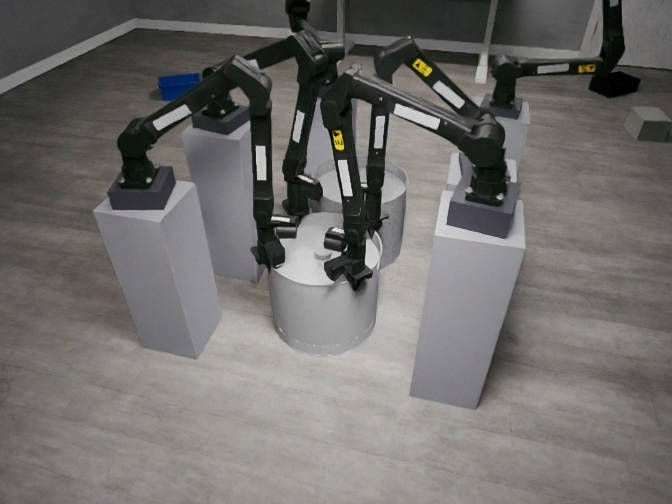

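Preload, lift, then merge into the earlier path.

Emit:
execute_actions(actions=[{"arm1":{"joints":{"joint2_rad":2.70,"joint6_rad":-0.93}},"arm2":{"joints":{"joint2_rad":2.30}},"arm5":{"joints":{"joint2_rad":2.6}},"arm6":{"joints":{"joint2_rad":2.455,"joint6_rad":1.09}}}], cameras=[])

Emit:
execute_actions(actions=[{"arm1":{"joints":{"joint2_rad":2.56,"joint3_rad":0.95,"joint4_rad":0.16}},"arm2":{"joints":{"joint2_rad":2.14,"joint3_rad":0.83,"joint4_rad":-0.1}},"arm5":{"joints":{"joint2_rad":2.43,"joint3_rad":0.795,"joint4_rad":0.18}},"arm6":{"joints":{"joint2_rad":2.29,"joint3_rad":0.945,"joint4_rad":-0.055}}}], cameras=[])

Emit:
execute_actions(actions=[{"arm1":{"joints":{"joint1_rad":0.055,"joint2_rad":2.35,"joint3_rad":0.77,"joint4_rad":0.12}},"arm2":{"joints":{"joint1_rad":0.11,"joint6_rad":1.07,"joint2_rad":1.89,"joint3_rad":0.73,"joint4_rad":-0.25}},"arm5":{"joints":{"joint1_rad":-0.055,"joint6_rad":-1.035,"joint2_rad":2.175,"joint3_rad":0.75,"joint4_rad":-0.01}},"arm6":{"joints":{"joint1_rad":-0.055,"joint2_rad":2.08,"joint3_rad":0.925,"joint4_rad":-0.24,"joint6_rad":1.08}}}], cameras=[])

Emit:
execute_actions(actions=[{"arm1":{"joints":{"joint2_rad":2.12,"joint3_rad":0.675,"joint4_rad":-0.01}},"arm2":{"joints":{"joint2_rad":1.65,"joint3_rad":0.725,"joint4_rad":-0.46}},"arm5":{"joints":{"joint2_rad":1.94,"joint3_rad":0.725,"joint4_rad":-0.195}},"arm6":{"joints":{"joint2_rad":1.89,"joint3_rad":0.93,"joint4_rad":-0.42}}}], cameras=[])

Emit:
execute_actions(actions=[{"arm1":{"joints":{"joint2_rad":1.86,"joint3_rad":0.655,"joint4_rad":-0.2}},"arm2":{"joints":{"joint2_rad":1.45,"joint3_rad":0.775,"joint4_rad":-0.7}},"arm5":{"joints":{"joint2_rad":1.71,"joint3_rad":0.735,"joint4_rad":-0.405}},"arm6":{"joints":{"joint2_rad":1.71,"joint3_rad":0.95,"joint4_rad":-0.61}}}], cameras=["cam_high"])

Scene clock: 82.27 s.
Joint torques (N m, as the arm reports them, + toward a larger angle): arm1=[ -2.1  -23.42  -2.45   0.49  -0.08   0.05] | arm2=[  1.29 -28.73   0.51   1.13   0.18  -0.2 ] | arm3=[ 1.92  9.24  5.85  1.89 -0.18 -0.2 ] | arm4=[1.13 9.88 5.7  1.55 0.03 0.21] | arm5=[  1.12 -17.94  -2.16   0.61  -0.25  -0.01] | arm6=[ -0.53 -22.95  -0.78   0.71   0.32   0.04]
arm1.joint_positions: joint1_rad=+0.071 joint2_rad=+2.809 joint3_rad=+1.087 joint4_rad=+0.164 joint5_rad=+0.000 joint6_rad=-0.931 gripper_m=+0.001
arm1.joint_status: all done
arm1.hand: x=+0.3828 y=+0.1207 z=+0.3186 quat_wxyz=(+0.005, -0.359, -0.933, +0.001) (m; scene frame)
arm2.joint_positions: joint1_rad=+0.081 joint2_rad=+2.418 joint3_rad=+0.886 joint4_rad=-0.032 joint5_rad=-0.004 joint6_rad=+1.043 gripper_m=+0.002
arm2.joint_status: all done
arm2.hand: x=+0.0959 y=+0.1126 z=+0.3217 quat_wxyz=(-0.004, -0.928, -0.373, +0.000) (m; scene frame)
arm3.joint_positions: joint1_rad=+0.289 joint2_rad=+0.086 joint3_rad=+1.292 joint4_rad=-1.597 joint5_rad=+0.003 joint6_rad=+0.009 gripper_m=+0.094
arm3.joint_status: not commanded
arm3.hand: x=-0.4385 y=+0.5078 z=+1.1545 quat_wxyz=(-0.425, -0.541, -0.629, +0.361) (m; scene frame)
arm4.joint_positions: joint1_rad=-0.307 joint2_rad=+0.082 joint3_rad=+1.288 joint4_rad=-1.599 joint5_rad=-0.039 joint6_rad=-0.016 gripper_m=+0.095
arm4.joint_status: not commanded
arm4.hand: x=-0.5827 y=-0.2126 z=+1.1129 quat_wxyz=(-0.518, +0.296, -0.779, -0.193) (m; scene frame)
arm5.joint_positions: joint1_rad=-0.086 joint2_rad=+2.706 joint3_rad=+0.881 joint4_rad=+0.260 joint5_rad=+0.003 joint6_rad=-1.067 gripper_m=+0.001
arm5.joint_status: all done
arm5.hand: x=+0.1057 y=-0.1729 z=+0.3205 quat_wxyz=(-0.004, +0.926, -0.377, +0.008) (m; scene frame)
arm6.joint_positions: joint1_rad=-0.039 joint2_rad=+2.573 joint3_rad=+0.975 joint4_rad=+0.042 joint5_rad=-0.005 joint6_rad=+1.107 gripper_m=+0.001
arm6.joint_status: all done
arm6.hand: x=+0.3750 y=-0.1580 z=+0.3231 quat_wxyz=(+0.001, +0.340, -0.940, -0.009) (m; scene frame)
pictures: none
No camera images: the call's "cameras" was empty. Leave "cameras" out to get every camera's image.

Scene clock: 83.23 s.
Joint torques (N m, as the arm reports them, + toward a larger angle): arm1=[ -1.6  -22.64  -1.75   0.9   -0.1    0.1 ] | arm2=[  0.91 -25.86   4.12   0.85   0.27  -0.24] | arm3=[ 1.53  9.77  5.85  1.91 -0.15 -0.22] | arm4=[1.13 9.88 5.73 1.58 0.04 0.21] | arm5=[  1.09 -17.91  -1.22   0.81  -0.03  -0.01] | arm6=[ -0.03 -22.49   3.06   0.51   0.1    0.04]
arm1.joint_positions: joint1_rad=+0.064 joint2_rad=+2.661 joint3_rad=+0.949 joint4_rad=+0.147 joint5_rad=+0.000 joint6_rad=-0.937 gripper_m=+0.001
arm1.joint_status: all done
arm1.hand: x=+0.3819 y=+0.1306 z=+0.3737 quat_wxyz=(+0.006, -0.360, -0.933, -0.002) (m; scene frame)
arm2.joint_positions: joint1_rad=+0.083 joint2_rad=+2.247 joint3_rad=+0.794 joint4_rad=-0.109 joint5_rad=-0.006 joint6_rad=+1.044 gripper_m=+0.002
arm2.joint_status: all done
arm2.hand: x=+0.0952 y=+0.1209 z=+0.3772 quat_wxyz=(-0.006, -0.928, -0.374, -0.001) (m; scene frame)
arm3.joint_positions: joint1_rad=+0.289 joint2_rad=+0.086 joint3_rad=+1.292 joint4_rad=-1.597 joint5_rad=+0.003 joint6_rad=+0.009 gripper_m=+0.094
arm3.joint_status: not commanded
arm3.hand: x=-0.4385 y=+0.5078 z=+1.1545 quat_wxyz=(-0.425, -0.541, -0.629, +0.361) (m; scene frame)
arm4.joint_positions: joint1_rad=-0.307 joint2_rad=+0.082 joint3_rad=+1.288 joint4_rad=-1.599 joint5_rad=-0.039 joint6_rad=-0.016 gripper_m=+0.095
arm4.joint_status: not commanded
arm4.hand: x=-0.5827 y=-0.2126 z=+1.1129 quat_wxyz=(-0.518, +0.296, -0.779, -0.193) (m; scene frame)
arm5.joint_positions: joint1_rad=-0.083 joint2_rad=+2.535 joint3_rad=+0.796 joint4_rad=+0.171 joint5_rad=-0.002 joint6_rad=-1.067 gripper_m=+0.001
arm5.joint_status: all done
arm5.hand: x=+0.1057 y=-0.1634 z=+0.3753 quat_wxyz=(-0.003, +0.927, -0.376, +0.005) (m; scene frame)
arm6.joint_positions: joint1_rad=-0.042 joint2_rad=+2.411 joint3_rad=+0.914 joint4_rad=-0.057 joint5_rad=+0.000 joint6_rad=+1.108 gripper_m=+0.001
arm6.joint_status: all done
arm6.hand: x=+0.3745 y=-0.1476 z=+0.3795 quat_wxyz=(-0.001, +0.338, -0.941, -0.010) (m; scene frame)
pictures: none
No camera images: the call's "cameras" was empty. Leave "cameras" out to get every camera's image.

Scene clock: 84.27 s.
Joint torques (N m, as the arm reports them, + toward a larger angle): arm1=[ -2.   -19.79  -0.42   0.84  -0.1    0.09] | arm2=[  1.39 -22.51   6.82   1.08   0.23  -0.19] | arm3=[ 2.07  8.96  5.89  1.67 -0.15 -0.23] | arm4=[1.26 9.99 5.69 1.56 0.02 0.21] | arm5=[  1.49 -18.02   1.21   0.61  -0.12   0.04] | arm6=[ -0.79 -22.19   5.49   0.47   0.34   0.02]
arm1.joint_positions: joint1_rad=+0.058 joint2_rad=+2.437 joint3_rad=+0.757 joint4_rad=+0.105 joint5_rad=+0.001 joint6_rad=-0.934 gripper_m=+0.001
arm1.joint_status: all done
arm1.hand: x=+0.3833 y=+0.1546 z=+0.4511 quat_wxyz=(+0.008, -0.364, -0.931, -0.007) (m; scene frame)
arm2.joint_positions: joint1_rad=+0.107 joint2_rad=+1.979 joint3_rad=+0.673 joint4_rad=-0.264 joint5_rad=-0.006 joint6_rad=+1.075 gripper_m=+0.002
arm2.joint_status: all done
arm2.hand: x=+0.0973 y=+0.1464 z=+0.4556 quat_wxyz=(-0.002, -0.929, -0.370, -0.002) (m; scene frame)
arm3.joint_positions: joint1_rad=+0.289 joint2_rad=+0.086 joint3_rad=+1.292 joint4_rad=-1.597 joint5_rad=+0.003 joint6_rad=+0.009 gripper_m=+0.094
arm3.joint_status: not commanded
arm3.hand: x=-0.4385 y=+0.5078 z=+1.1545 quat_wxyz=(-0.425, -0.541, -0.629, +0.361) (m; scene frame)
arm4.joint_positions: joint1_rad=-0.307 joint2_rad=+0.082 joint3_rad=+1.288 joint4_rad=-1.599 joint5_rad=-0.039 joint6_rad=-0.016 gripper_m=+0.095
arm4.joint_status: not commanded
arm4.hand: x=-0.5827 y=-0.2126 z=+1.1129 quat_wxyz=(-0.518, +0.296, -0.779, -0.193) (m; scene frame)
arm5.joint_positions: joint1_rad=-0.063 joint2_rad=+2.285 joint3_rad=+0.739 joint4_rad=-0.015 joint5_rad=+0.000 joint6_rad=-1.040 gripper_m=+0.001
arm5.joint_status: all done
arm5.hand: x=+0.1054 y=-0.1383 z=+0.4515 quat_wxyz=(-0.006, +0.925, -0.380, +0.006) (m; scene frame)
arm6.joint_positions: joint1_rad=-0.058 joint2_rad=+2.192 joint3_rad=+0.885 joint4_rad=-0.241 joint5_rad=-0.005 joint6_rad=+1.100 gripper_m=+0.001
arm6.joint_status: all done
arm6.hand: x=+0.3751 y=-0.1259 z=+0.4581 quat_wxyz=(+0.001, +0.334, -0.942, -0.013) (m; scene frame)
pictures: none
No camera images: the call's "cameras" was empty. Leave "cameras" out to get every camera's image.

Scene clock: 85.30 s.
Joint torques (N m, as the arm reports them, + toward a larger angle): arm1=[ -2.1  -19.02   1.75   0.68  -0.43   0.09] | arm2=[  1.89 -21.34   9.62   1.1    0.25  -0.19] | arm3=[ 1.71 10.34  5.67  1.67 -0.15 -0.18] | arm4=[1.3  9.96 5.73 1.54 0.03 0.2 ] | arm5=[  1.65 -17.35   4.31   0.77  -0.15   0.05] | arm6=[ -0.87 -20.72   9.14   0.73   0.29   0.05]
arm1.joint_positions: joint1_rad=+0.058 joint2_rad=+2.207 joint3_rad=+0.652 joint4_rad=-0.022 joint5_rad=+0.011 joint6_rad=-0.934 gripper_m=+0.001
arm1.joint_status: all done
arm1.hand: x=+0.3828 y=+0.1592 z=+0.5197 quat_wxyz=(+0.013, -0.364, -0.931, -0.006) (m; scene frame)
arm2.joint_positions: joint1_rad=+0.108 joint2_rad=+1.743 joint3_rad=+0.654 joint4_rad=-0.473 joint5_rad=-0.005 joint6_rad=+1.075 gripper_m=+0.002
arm2.joint_status: all done
arm2.hand: x=+0.0970 y=+0.1483 z=+0.5266 quat_wxyz=(-0.006, -0.929, -0.370, -0.001) (m; scene frame)
arm3.joint_positions: joint1_rad=+0.289 joint2_rad=+0.086 joint3_rad=+1.292 joint4_rad=-1.597 joint5_rad=+0.003 joint6_rad=+0.009 gripper_m=+0.094
arm3.joint_status: not commanded
arm3.hand: x=-0.4385 y=+0.5078 z=+1.1545 quat_wxyz=(-0.425, -0.541, -0.629, +0.361) (m; scene frame)
arm4.joint_positions: joint1_rad=-0.307 joint2_rad=+0.082 joint3_rad=+1.288 joint4_rad=-1.599 joint5_rad=-0.039 joint6_rad=-0.016 gripper_m=+0.095
arm4.joint_status: not commanded
arm4.hand: x=-0.5827 y=-0.2126 z=+1.1129 quat_wxyz=(-0.518, +0.296, -0.779, -0.193) (m; scene frame)
arm5.joint_positions: joint1_rad=-0.063 joint2_rad=+2.051 joint3_rad=+0.688 joint4_rad=-0.204 joint5_rad=+0.001 joint6_rad=-1.040 gripper_m=+0.001
arm5.joint_status: all done
arm5.hand: x=+0.1054 y=-0.1342 z=+0.5226 quat_wxyz=(-0.003, +0.925, -0.380, +0.006) (m; scene frame)
arm6.joint_positions: joint1_rad=-0.058 joint2_rad=+1.992 joint3_rad=+0.864 joint4_rad=-0.429 joint5_rad=-0.004 joint6_rad=+1.096 gripper_m=+0.001
arm6.joint_status: all done
arm6.hand: x=+0.3747 y=-0.1233 z=+0.5309 quat_wxyz=(+0.001, +0.337, -0.942, -0.008) (m; scene frame)
pictures: none
No camera images: the call's "cameras" was empty. Leave "cameras" out to get every camera's image.

Scene clock: 87.43 s.
Joint torques (N m, as the arm reports them, + toward a larger angle): arm1=[ -1.92 -18.58   7.08   1.12  -0.51   0.06] | arm2=[  1.2  -17.38  13.68   0.28   0.32  -0.21] | arm3=[ 1.13 10.    5.87  1.74 -0.1  -0.17] | arm4=[1.41 9.69 5.73 1.56 0.03 0.21] | arm5=[  1.49 -17.02   7.37   0.91  -0.2    0.01] | arm6=[ -0.83 -19.04  12.3    0.6    0.43   0.03]
arm1.joint_positions: joint1_rad=+0.057 joint2_rad=+1.954 joint3_rad=+0.596 joint4_rad=-0.221 joint5_rad=+0.013 joint6_rad=-0.932 gripper_m=+0.001
arm1.joint_status: all done
arm1.hand: x=+0.3829 y=+0.1596 z=+0.5898 quat_wxyz=(+0.014, -0.365, -0.931, -0.007) (m; scene frame)
arm2.joint_positions: joint1_rad=+0.109 joint2_rad=+1.525 joint3_rad=+0.672 joint4_rad=-0.694 joint5_rad=-0.007 joint6_rad=+1.081 gripper_m=+0.002
arm2.joint_status: joint3_rad time_out (moved +0.018 of +0.121); the others done
arm2.on_its_own: joint3_rad reads +0.672 and still pushes toward +0.775 since a time_out
arm2.hand: x=+0.0968 y=+0.1524 z=+0.5973 quat_wxyz=(-0.013, -0.930, -0.369, -0.001) (m; scene frame)
arm3.joint_positions: joint1_rad=+0.289 joint2_rad=+0.086 joint3_rad=+1.292 joint4_rad=-1.597 joint5_rad=+0.003 joint6_rad=+0.009 gripper_m=+0.094
arm3.joint_status: not commanded
arm3.hand: x=-0.4385 y=+0.5078 z=+1.1545 quat_wxyz=(-0.425, -0.541, -0.629, +0.361) (m; scene frame)
arm4.joint_positions: joint1_rad=-0.307 joint2_rad=+0.082 joint3_rad=+1.288 joint4_rad=-1.599 joint5_rad=-0.039 joint6_rad=-0.016 gripper_m=+0.095
arm4.joint_status: not commanded
arm4.hand: x=-0.5827 y=-0.2126 z=+1.1129 quat_wxyz=(-0.518, +0.296, -0.779, -0.193) (m; scene frame)
arm5.joint_positions: joint1_rad=-0.060 joint2_rad=+1.825 joint3_rad=+0.676 joint4_rad=-0.418 joint5_rad=+0.002 joint6_rad=-1.033 gripper_m=+0.001
arm5.joint_status: all done
arm5.hand: x=+0.1045 y=-0.1305 z=+0.5927 quat_wxyz=(-0.003, +0.924, -0.381, +0.007) (m; scene frame)
arm6.joint_positions: joint1_rad=-0.058 joint2_rad=+1.802 joint3_rad=+0.864 joint4_rad=-0.614 joint5_rad=-0.008 joint6_rad=+1.099 gripper_m=+0.001
arm6.joint_status: all done
arm6.hand: x=+0.3742 y=-0.1239 z=+0.6034 quat_wxyz=(+0.002, +0.335, -0.942, -0.011) (m; scene frame)
pictures: cam_high
Images, in order (width x height): cam_high 672x504.

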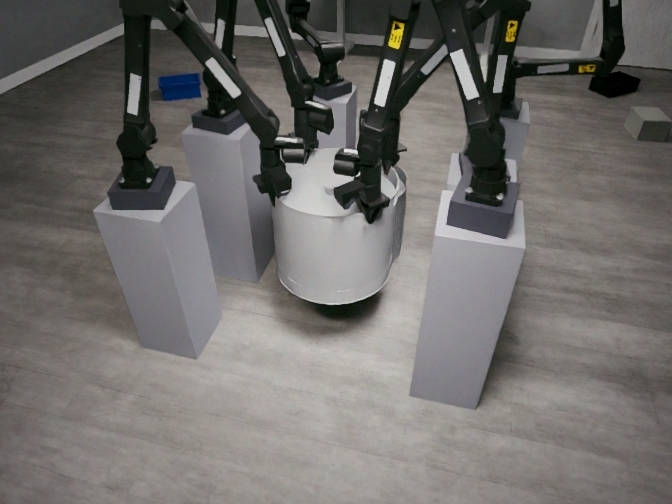

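Emit:
execute_actions(actions=[{"arm1":{"joints":{"joint2_rad":1.585,"joint3_rad":0.69,"joint4_rad":-0.475}},"arm2":{"joints":{"joint2_rad":1.28,"joint3_rad":0.885,"joint4_rad":-0.97}},"arm5":{"joints":{"joint2_rad":1.47,"joint3_rad":0.80,"joint4_rad":-0.675}},"arm6":{"joints":{"joint2_rad":1.54,"joint3_rad":1.015,"joint4_rad":-0.84}}}], cameras=[])

Scene clock: 96.17 s.
Joint torques (N m, as the arm reports them, + toward a larger angle): arm1=[ -1.96 -17.55  13.01   0.28  -0.4    0.02] | arm2=[  1.6  -15.52  15.97   0.33   0.23  -0.24] | arm3=[ 1.75 10.33  5.96  1.7  -0.13 -0.18] | arm4=[ 1.22 10.04  5.7   1.53  0.03  0.19] | arm5=[  1.48 -15.75  12.59  -0.11  -0.57  -0.02] | arm6=[ -1.02 -16.25  15.92   0.52   0.52  -0.01]
arm1.joint_positions: joint1_rad=+0.057 joint2_rad=+1.682 joint3_rad=+0.593 joint4_rad=-0.477 joint5_rad=+0.010 joint6_rad=-0.928 gripper_m=+0.001
arm1.joint_status: joint3_rad time_out (moved -0.002 of +0.094); the others done
arm1.on_its_own: joint3_rad reads +0.593 and still pushes toward +0.690 since a time_out
arm1.hand: x=+0.3836 y=+0.1537 z=+0.6677 quat_wxyz=(+0.011, -0.367, -0.930, -0.002) (m; scene frame)
arm2.joint_positions: joint1_rad=+0.108 joint2_rad=+1.348 joint3_rad=+0.773 joint4_rad=-0.960 joint5_rad=-0.005 joint6_rad=+1.085 gripper_m=+0.002
arm2.joint_status: joint3_rad time_out (moved +0.101 of +0.213); the others done
arm2.on_its_own: joint3_rad reads +0.773 and still pushes toward +0.885 since a time_out
arm2.hand: x=+0.0974 y=+0.1482 z=+0.6802 quat_wxyz=(-0.019, -0.930, -0.366, +0.000) (m; scene frame)
arm3.joint_positions: joint1_rad=+0.289 joint2_rad=+0.086 joint3_rad=+1.292 joint4_rad=-1.597 joint5_rad=+0.003 joint6_rad=+0.009 gripper_m=+0.094
arm3.joint_status: not commanded
arm3.hand: x=-0.4385 y=+0.5078 z=+1.1545 quat_wxyz=(-0.425, -0.541, -0.629, +0.361) (m; scene frame)
arm4.joint_positions: joint1_rad=-0.307 joint2_rad=+0.082 joint3_rad=+1.288 joint4_rad=-1.599 joint5_rad=-0.039 joint6_rad=-0.016 gripper_m=+0.095
arm4.joint_status: not commanded
arm4.hand: x=-0.5827 y=-0.2126 z=+1.1129 quat_wxyz=(-0.518, +0.296, -0.779, -0.193) (m; scene frame)
arm5.joint_positions: joint1_rad=-0.061 joint2_rad=+1.587 joint3_rad=+0.687 joint4_rad=-0.663 joint5_rad=+0.011 joint6_rad=-1.031 gripper_m=+0.001
arm5.joint_status: joint3_rad time_out (moved +0.011 of +0.124); the others done
arm5.on_its_own: joint3_rad reads +0.687 and still pushes toward +0.800 since a time_out
arm5.hand: x=+0.1043 y=-0.1356 z=+0.6702 quat_wxyz=(-0.006, +0.924, -0.383, +0.011) (m; scene frame)
arm6.joint_positions: joint1_rad=-0.056 joint2_rad=+1.610 joint3_rad=+0.896 joint4_rad=-0.842 joint5_rad=-0.010 joint6_rad=+1.104 gripper_m=+0.001
arm6.joint_status: joint3_rad time_out (moved +0.032 of +0.151); the others done
arm6.on_its_own: joint3_rad reads +0.896 and still pushes toward +1.008 since a time_out
arm6.hand: x=+0.3748 y=-0.1326 z=+0.6839 quat_wxyz=(+0.003, +0.334, -0.943, -0.009) (m; scene frame)
pictures: none
joint command not followed: on one or more control steps a check withheld the commanded joint targets of the arm1 arm, and it was not sent them on those steps.
cause: the commanded joint targets would bring a part of the robot too close to another arm (this arm's wrist (the part past joint 4) and the other arm's wrist (the part past joint 4)); next, command targets that bring no part of the robot closer to that arm.
joint command not followed: on one or more control steps a check withheld the commanded joint targets of the arm5 arm, and it was not sent them on those steps.
cause: the commanded joint targets would bring a part of the robot too close to another arm (this arm's wrist (the part past joint 4) and the other arm's wrist (the part past joint 4)); next, command targets that bring no part of the robot closer to that arm.
No camera images: the call's "cameras" was empty. Leave "cameras" out to get every camera's image.

Emit:
execute_actions(actions=[{"arm1":{"joints":{"joint2_rad":1.40,"joint3_rad":0.765,"joint4_rad":-0.70}},"arm2":{"joints":{"joint2_rad":1.19,"joint3_rad":1.0,"joint4_rad":-1.18}},"arm5":{"joints":{"joint2_rad":1.33,"joint3_rad":0.90,"joint4_rad":-0.89}},"arm6":{"joints":{"joint2_rad":1.44,"joint3_rad":1.105,"joint4_rad":-1.02}}}], cameras=[])

Scene clock: 106.13 s.
Joint torques (N m, as the arm reports them, + toward a larger angle): arm1=[ -1.79 -15.74  16.31   0.24  -0.65   0.04] | arm2=[  0.62 -14.99  16.72  -0.06   0.22  -0.25] | arm3=[ 1.7   9.77  5.84  2.02 -0.08 -0.18] | arm4=[1.06 9.71 5.68 1.55 0.03 0.21] | arm5=[  1.45 -15.43  13.73  -0.39  -0.37  -0.01] | arm6=[ -1.07 -15.86  16.9    0.46   0.53  -0.01]
arm1.joint_positions: joint1_rad=+0.055 joint2_rad=+1.489 joint3_rad=+0.620 joint4_rad=-0.702 joint5_rad=+0.018 joint6_rad=-0.930 gripper_m=+0.001
arm1.joint_status: joint3_rad time_out (moved +0.027 of +0.172); the others done
arm1.on_its_own: joint3_rad reads +0.620 and still pushes toward +0.732 since a time_out
arm1.hand: x=+0.3826 y=+0.1576 z=+0.7287 quat_wxyz=(+0.015, -0.367, -0.930, -0.003) (m; scene frame)
arm2.joint_positions: joint1_rad=+0.108 joint2_rad=+1.252 joint3_rad=+0.873 joint4_rad=-1.166 joint5_rad=-0.005 joint6_rad=+1.085 gripper_m=+0.002
arm2.joint_status: joint3_rad time_out (moved +0.100 of +0.227); the others done
arm2.on_its_own: joint3_rad reads +0.873 and still pushes toward +0.985 since a time_out
arm2.hand: x=+0.0962 y=+0.1532 z=+0.7431 quat_wxyz=(-0.014, -0.930, -0.366, +0.000) (m; scene frame)
arm3.joint_positions: joint1_rad=+0.289 joint2_rad=+0.086 joint3_rad=+1.292 joint4_rad=-1.597 joint5_rad=+0.003 joint6_rad=+0.009 gripper_m=+0.094
arm3.joint_status: not commanded
arm3.hand: x=-0.4385 y=+0.5078 z=+1.1545 quat_wxyz=(-0.425, -0.541, -0.629, +0.361) (m; scene frame)
arm4.joint_positions: joint1_rad=-0.307 joint2_rad=+0.082 joint3_rad=+1.288 joint4_rad=-1.599 joint5_rad=-0.039 joint6_rad=-0.016 gripper_m=+0.095
arm4.joint_status: not commanded
arm4.hand: x=-0.5827 y=-0.2126 z=+1.1129 quat_wxyz=(-0.518, +0.296, -0.779, -0.193) (m; scene frame)
arm5.joint_positions: joint1_rad=-0.061 joint2_rad=+1.451 joint3_rad=+0.758 joint4_rad=-0.871 joint5_rad=+0.006 joint6_rad=-1.031 gripper_m=+0.001
arm5.joint_status: joint3_rad time_out (moved +0.071 of +0.213); the others done
arm5.on_its_own: joint3_rad reads +0.758 and still pushes toward +0.871 since a time_out
arm5.hand: x=+0.1038 y=-0.1309 z=+0.7320 quat_wxyz=(-0.005, +0.924, -0.383, +0.009) (m; scene frame)
arm6.joint_positions: joint1_rad=-0.055 joint2_rad=+1.510 joint3_rad=+0.974 joint4_rad=-1.021 joint5_rad=-0.010 joint6_rad=+1.104 gripper_m=+0.001
arm6.joint_status: joint3_rad time_out (moved +0.078 of +0.209); the others done
arm6.on_its_own: joint3_rad reads +0.974 and still pushes toward +1.087 since a time_out
arm6.hand: x=+0.3743 y=-0.1310 z=+0.7456 quat_wxyz=(+0.003, +0.334, -0.943, -0.009) (m; scene frame)
pictures: none
No camera images: the call's "cameras" was empty. Leave "cameras" out to get every camera's image.

Emit:
execute_actions(actions=[{"arm1":{"joints":{"joint1_rad":-0.295,"joint2_rad":1.465,"joint3_rad":0.87,"joint4_rad":-0.73,"joint6_rad":-1.28}},"arm2":{"joints":{"joint1_rad":-0.26,"joint2_rad":1.16,"joint3_rad":0.99,"joint4_rad":-1.19,"joint6_rad":0.715}},"arm5":{"joints":{"joint1_rad":0.303,"joint2_rad":1.305,"joint3_rad":0.89,"joint4_rad":-0.895,"joint6_rad":-0.665}},"arm6":{"joints":{"joint1_rad":0.222,"joint2_rad":1.52,"joint3_rad":1.23,"joint4_rad":-1.05,"joint6_rad":1.385}}}], cameras=[])

Scene clock: 117.50 s.
Joint torques (N m, as the arm reports them, + toward a larger angle): arm1=[ -2.02 -19.05  16.53  -0.59  -0.54  -0.2 ] | arm2=[  1.71 -15.16  16.88   0.76   0.48  -0.23] | arm3=[ 2.13  9.95  5.79  1.84 -0.15 -0.17] | arm4=[1.36 9.74 5.66 1.53 0.03 0.21] | arm5=[  0.72 -15.73  13.75   0.75   0.08  -0.14] | arm6=[ -2.15 -18.1   17.04   0.16   0.51  -0.05]
arm1.joint_positions: joint1_rad=-0.292 joint2_rad=+1.574 joint3_rad=+0.728 joint4_rad=-0.714 joint5_rad=+0.014 joint6_rad=-1.258 gripper_m=+0.001
arm1.joint_status: joint3_rad time_out (moved +0.109 of +0.250); the others done
arm1.on_its_own: joint3_rad reads +0.728 and still pushes toward +0.841 since a time_out
arm1.hand: x=+0.2640 y=+0.1504 z=+0.7308 quat_wxyz=(+0.014, -0.376, -0.927, +0.000) (m; scene frame)
arm2.joint_positions: joint1_rad=-0.268 joint2_rad=+1.229 joint3_rad=+0.864 joint4_rad=-1.199 joint5_rad=-0.012 joint6_rad=+0.725 gripper_m=+0.002
arm2.joint_status: joint3_rad time_out (moved -0.009 of +0.117); the others done
arm2.on_its_own: joint3_rad reads +0.864 and still pushes toward +0.976 since a time_out
arm2.hand: x=-0.0239 y=+0.1549 z=+0.7468 quat_wxyz=(-0.006, -0.934, -0.358, -0.003) (m; scene frame)
arm3.joint_positions: joint1_rad=+0.289 joint2_rad=+0.086 joint3_rad=+1.292 joint4_rad=-1.597 joint5_rad=+0.003 joint6_rad=+0.009 gripper_m=+0.094
arm3.joint_status: not commanded
arm3.hand: x=-0.4385 y=+0.5078 z=+1.1545 quat_wxyz=(-0.425, -0.541, -0.629, +0.361) (m; scene frame)
arm4.joint_positions: joint1_rad=-0.307 joint2_rad=+0.082 joint3_rad=+1.288 joint4_rad=-1.599 joint5_rad=-0.039 joint6_rad=-0.016 gripper_m=+0.095
arm4.joint_status: not commanded
arm4.hand: x=-0.5827 y=-0.2126 z=+1.1129 quat_wxyz=(-0.518, +0.296, -0.779, -0.193) (m; scene frame)
arm5.joint_positions: joint1_rad=+0.305 joint2_rad=+1.430 joint3_rad=+0.758 joint4_rad=-0.905 joint5_rad=-0.004 joint6_rad=-0.648 gripper_m=+0.001
arm5.joint_status: joint3_rad time_out (moved +0.000 of +0.132); the others done
arm5.on_its_own: joint3_rad reads +0.758 and still pushes toward +0.871 since a time_out
arm5.hand: x=-0.0208 y=-0.1289 z=+0.7371 quat_wxyz=(+0.002, +0.921, -0.391, +0.006) (m; scene frame)
arm6.joint_positions: joint1_rad=+0.233 joint2_rad=+1.599 joint3_rad=+1.094 joint4_rad=-1.044 joint5_rad=-0.009 joint6_rad=+1.414 gripper_m=+0.001
arm6.joint_status: joint3_rad time_out (moved +0.120 of +0.256); the others done
arm6.on_its_own: joint3_rad reads +1.094 and still pushes toward +1.207 since a time_out
arm6.hand: x=+0.2473 y=-0.1348 z=+0.7502 quat_wxyz=(+0.006, +0.323, -0.946, -0.011) (m; scene frame)
pictures: none
joint command not followed: on one or more control steps a check withheld the commanded joint targets of the arm1 arm, and it was not sent them on those steps.
cause: the commanded joint targets would bring a part of the robot too close to another arm (this arm's wrist (the part past joint 4) and the other arm's wrist (the part past joint 4)); next, command targets that bring no part of the robot closer to that arm.
No camera images: the call's "cameras" was empty. Leave "cameras" out to get every camera's image.

Emit:
execute_actions(actions=[{"arm1":{"joints":{"joint1_rad":-0.56,"joint2_rad":1.585,"joint3_rad":1.075,"joint4_rad":-0.785,"joint6_rad":-1.535}},"arm2":{"joints":{"joint1_rad":-0.61,"joint2_rad":1.24,"joint3_rad":1.075,"joint4_rad":-1.18,"joint6_rad":0.375}},"arm5":{"joints":{"joint1_rad":0.64,"joint2_rad":1.385,"joint3_rad":0.985,"joint4_rad":-0.9,"joint6_rad":-0.32}},"arm6":{"joints":{"joint1_rad":0.44,"joint2_rad":1.655,"joint3_rad":1.44,"joint4_rad":-1.1,"joint6_rad":1.615}}}], cameras=[])

Scene clock: 130.40 s.
Joint torques (N m, as the arm reports them, + toward a larger angle): arm1=[ -1.33 -23.95  17.1   -0.14  -0.26   0.09] | arm2=[  2.91 -18.53  16.54   0.68  -0.19  -0.02] | arm3=[ 1.74 10.74  6.09  1.67 -0.16 -0.21] | arm4=[1.09 9.83 5.69 1.55 0.04 0.2 ] | arm5=[  0.09 -16.74  13.83   0.71   0.22  -0.11] | arm6=[ -2.43 -22.91  17.29  -0.11   0.36   0.06]
arm1.joint_positions: joint1_rad=-0.568 joint2_rad=+1.719 joint3_rad=+0.945 joint4_rad=-0.779 joint5_rad=+0.005 joint6_rad=-1.539 gripper_m=+0.001
arm1.joint_status: joint3_rad time_out (moved +0.217 of +0.347); the others done
arm1.on_its_own: joint3_rad reads +0.945 and still pushes toward +1.058 since a time_out
arm1.hand: x=+0.1357 y=+0.1473 z=+0.7369 quat_wxyz=(+0.012, -0.373, -0.928, +0.003) (m; scene frame)
arm2.joint_positions: joint1_rad=-0.628 joint2_rad=+1.320 joint3_rad=+0.957 joint4_rad=-1.185 joint5_rad=+0.005 joint6_rad=+0.362 gripper_m=+0.002
arm2.joint_status: joint3_rad time_out (moved +0.093 of +0.211); the others done
arm2.on_its_own: joint3_rad reads +0.957 and still pushes toward +1.069 since a time_out
arm2.hand: x=-0.1530 y=+0.1536 z=+0.7520 quat_wxyz=(-0.007, -0.933, -0.360, +0.011) (m; scene frame)
arm3.joint_positions: joint1_rad=+0.289 joint2_rad=+0.086 joint3_rad=+1.292 joint4_rad=-1.597 joint5_rad=+0.003 joint6_rad=+0.009 gripper_m=+0.094
arm3.joint_status: not commanded
arm3.hand: x=-0.4385 y=+0.5078 z=+1.1545 quat_wxyz=(-0.425, -0.541, -0.629, +0.361) (m; scene frame)
arm4.joint_positions: joint1_rad=-0.307 joint2_rad=+0.082 joint3_rad=+1.288 joint4_rad=-1.599 joint5_rad=-0.039 joint6_rad=-0.016 gripper_m=+0.095
arm4.joint_status: not commanded
arm4.hand: x=-0.5827 y=-0.2126 z=+1.1129 quat_wxyz=(-0.518, +0.296, -0.779, -0.193) (m; scene frame)
arm5.joint_positions: joint1_rad=+0.652 joint2_rad=+1.508 joint3_rad=+0.849 joint4_rad=-0.908 joint5_rad=-0.007 joint6_rad=-0.306 gripper_m=+0.001
arm5.joint_status: joint3_rad time_out (moved +0.091 of +0.227); the others done
arm5.on_its_own: joint3_rad reads +0.849 and still pushes toward +0.962 since a time_out
arm5.hand: x=-0.1471 y=-0.1309 z=+0.7370 quat_wxyz=(+0.000, +0.922, -0.388, +0.002) (m; scene frame)
arm6.joint_positions: joint1_rad=+0.454 joint2_rad=+1.762 joint3_rad=+1.314 joint4_rad=-1.088 joint5_rad=-0.006 joint6_rad=+1.631 gripper_m=+0.001
arm6.joint_status: joint3_rad time_out (moved +0.220 of +0.346); the others done
arm6.on_its_own: joint3_rad reads +1.314 and still pushes toward +1.427 since a time_out
arm6.hand: x=+0.1201 y=-0.1355 z=+0.7520 quat_wxyz=(+0.009, +0.325, -0.945, -0.016) (m; scene frame)
pictures: none
No camera images: the call's "cameras" was empty. Leave "cameras" out to get every camera's image.


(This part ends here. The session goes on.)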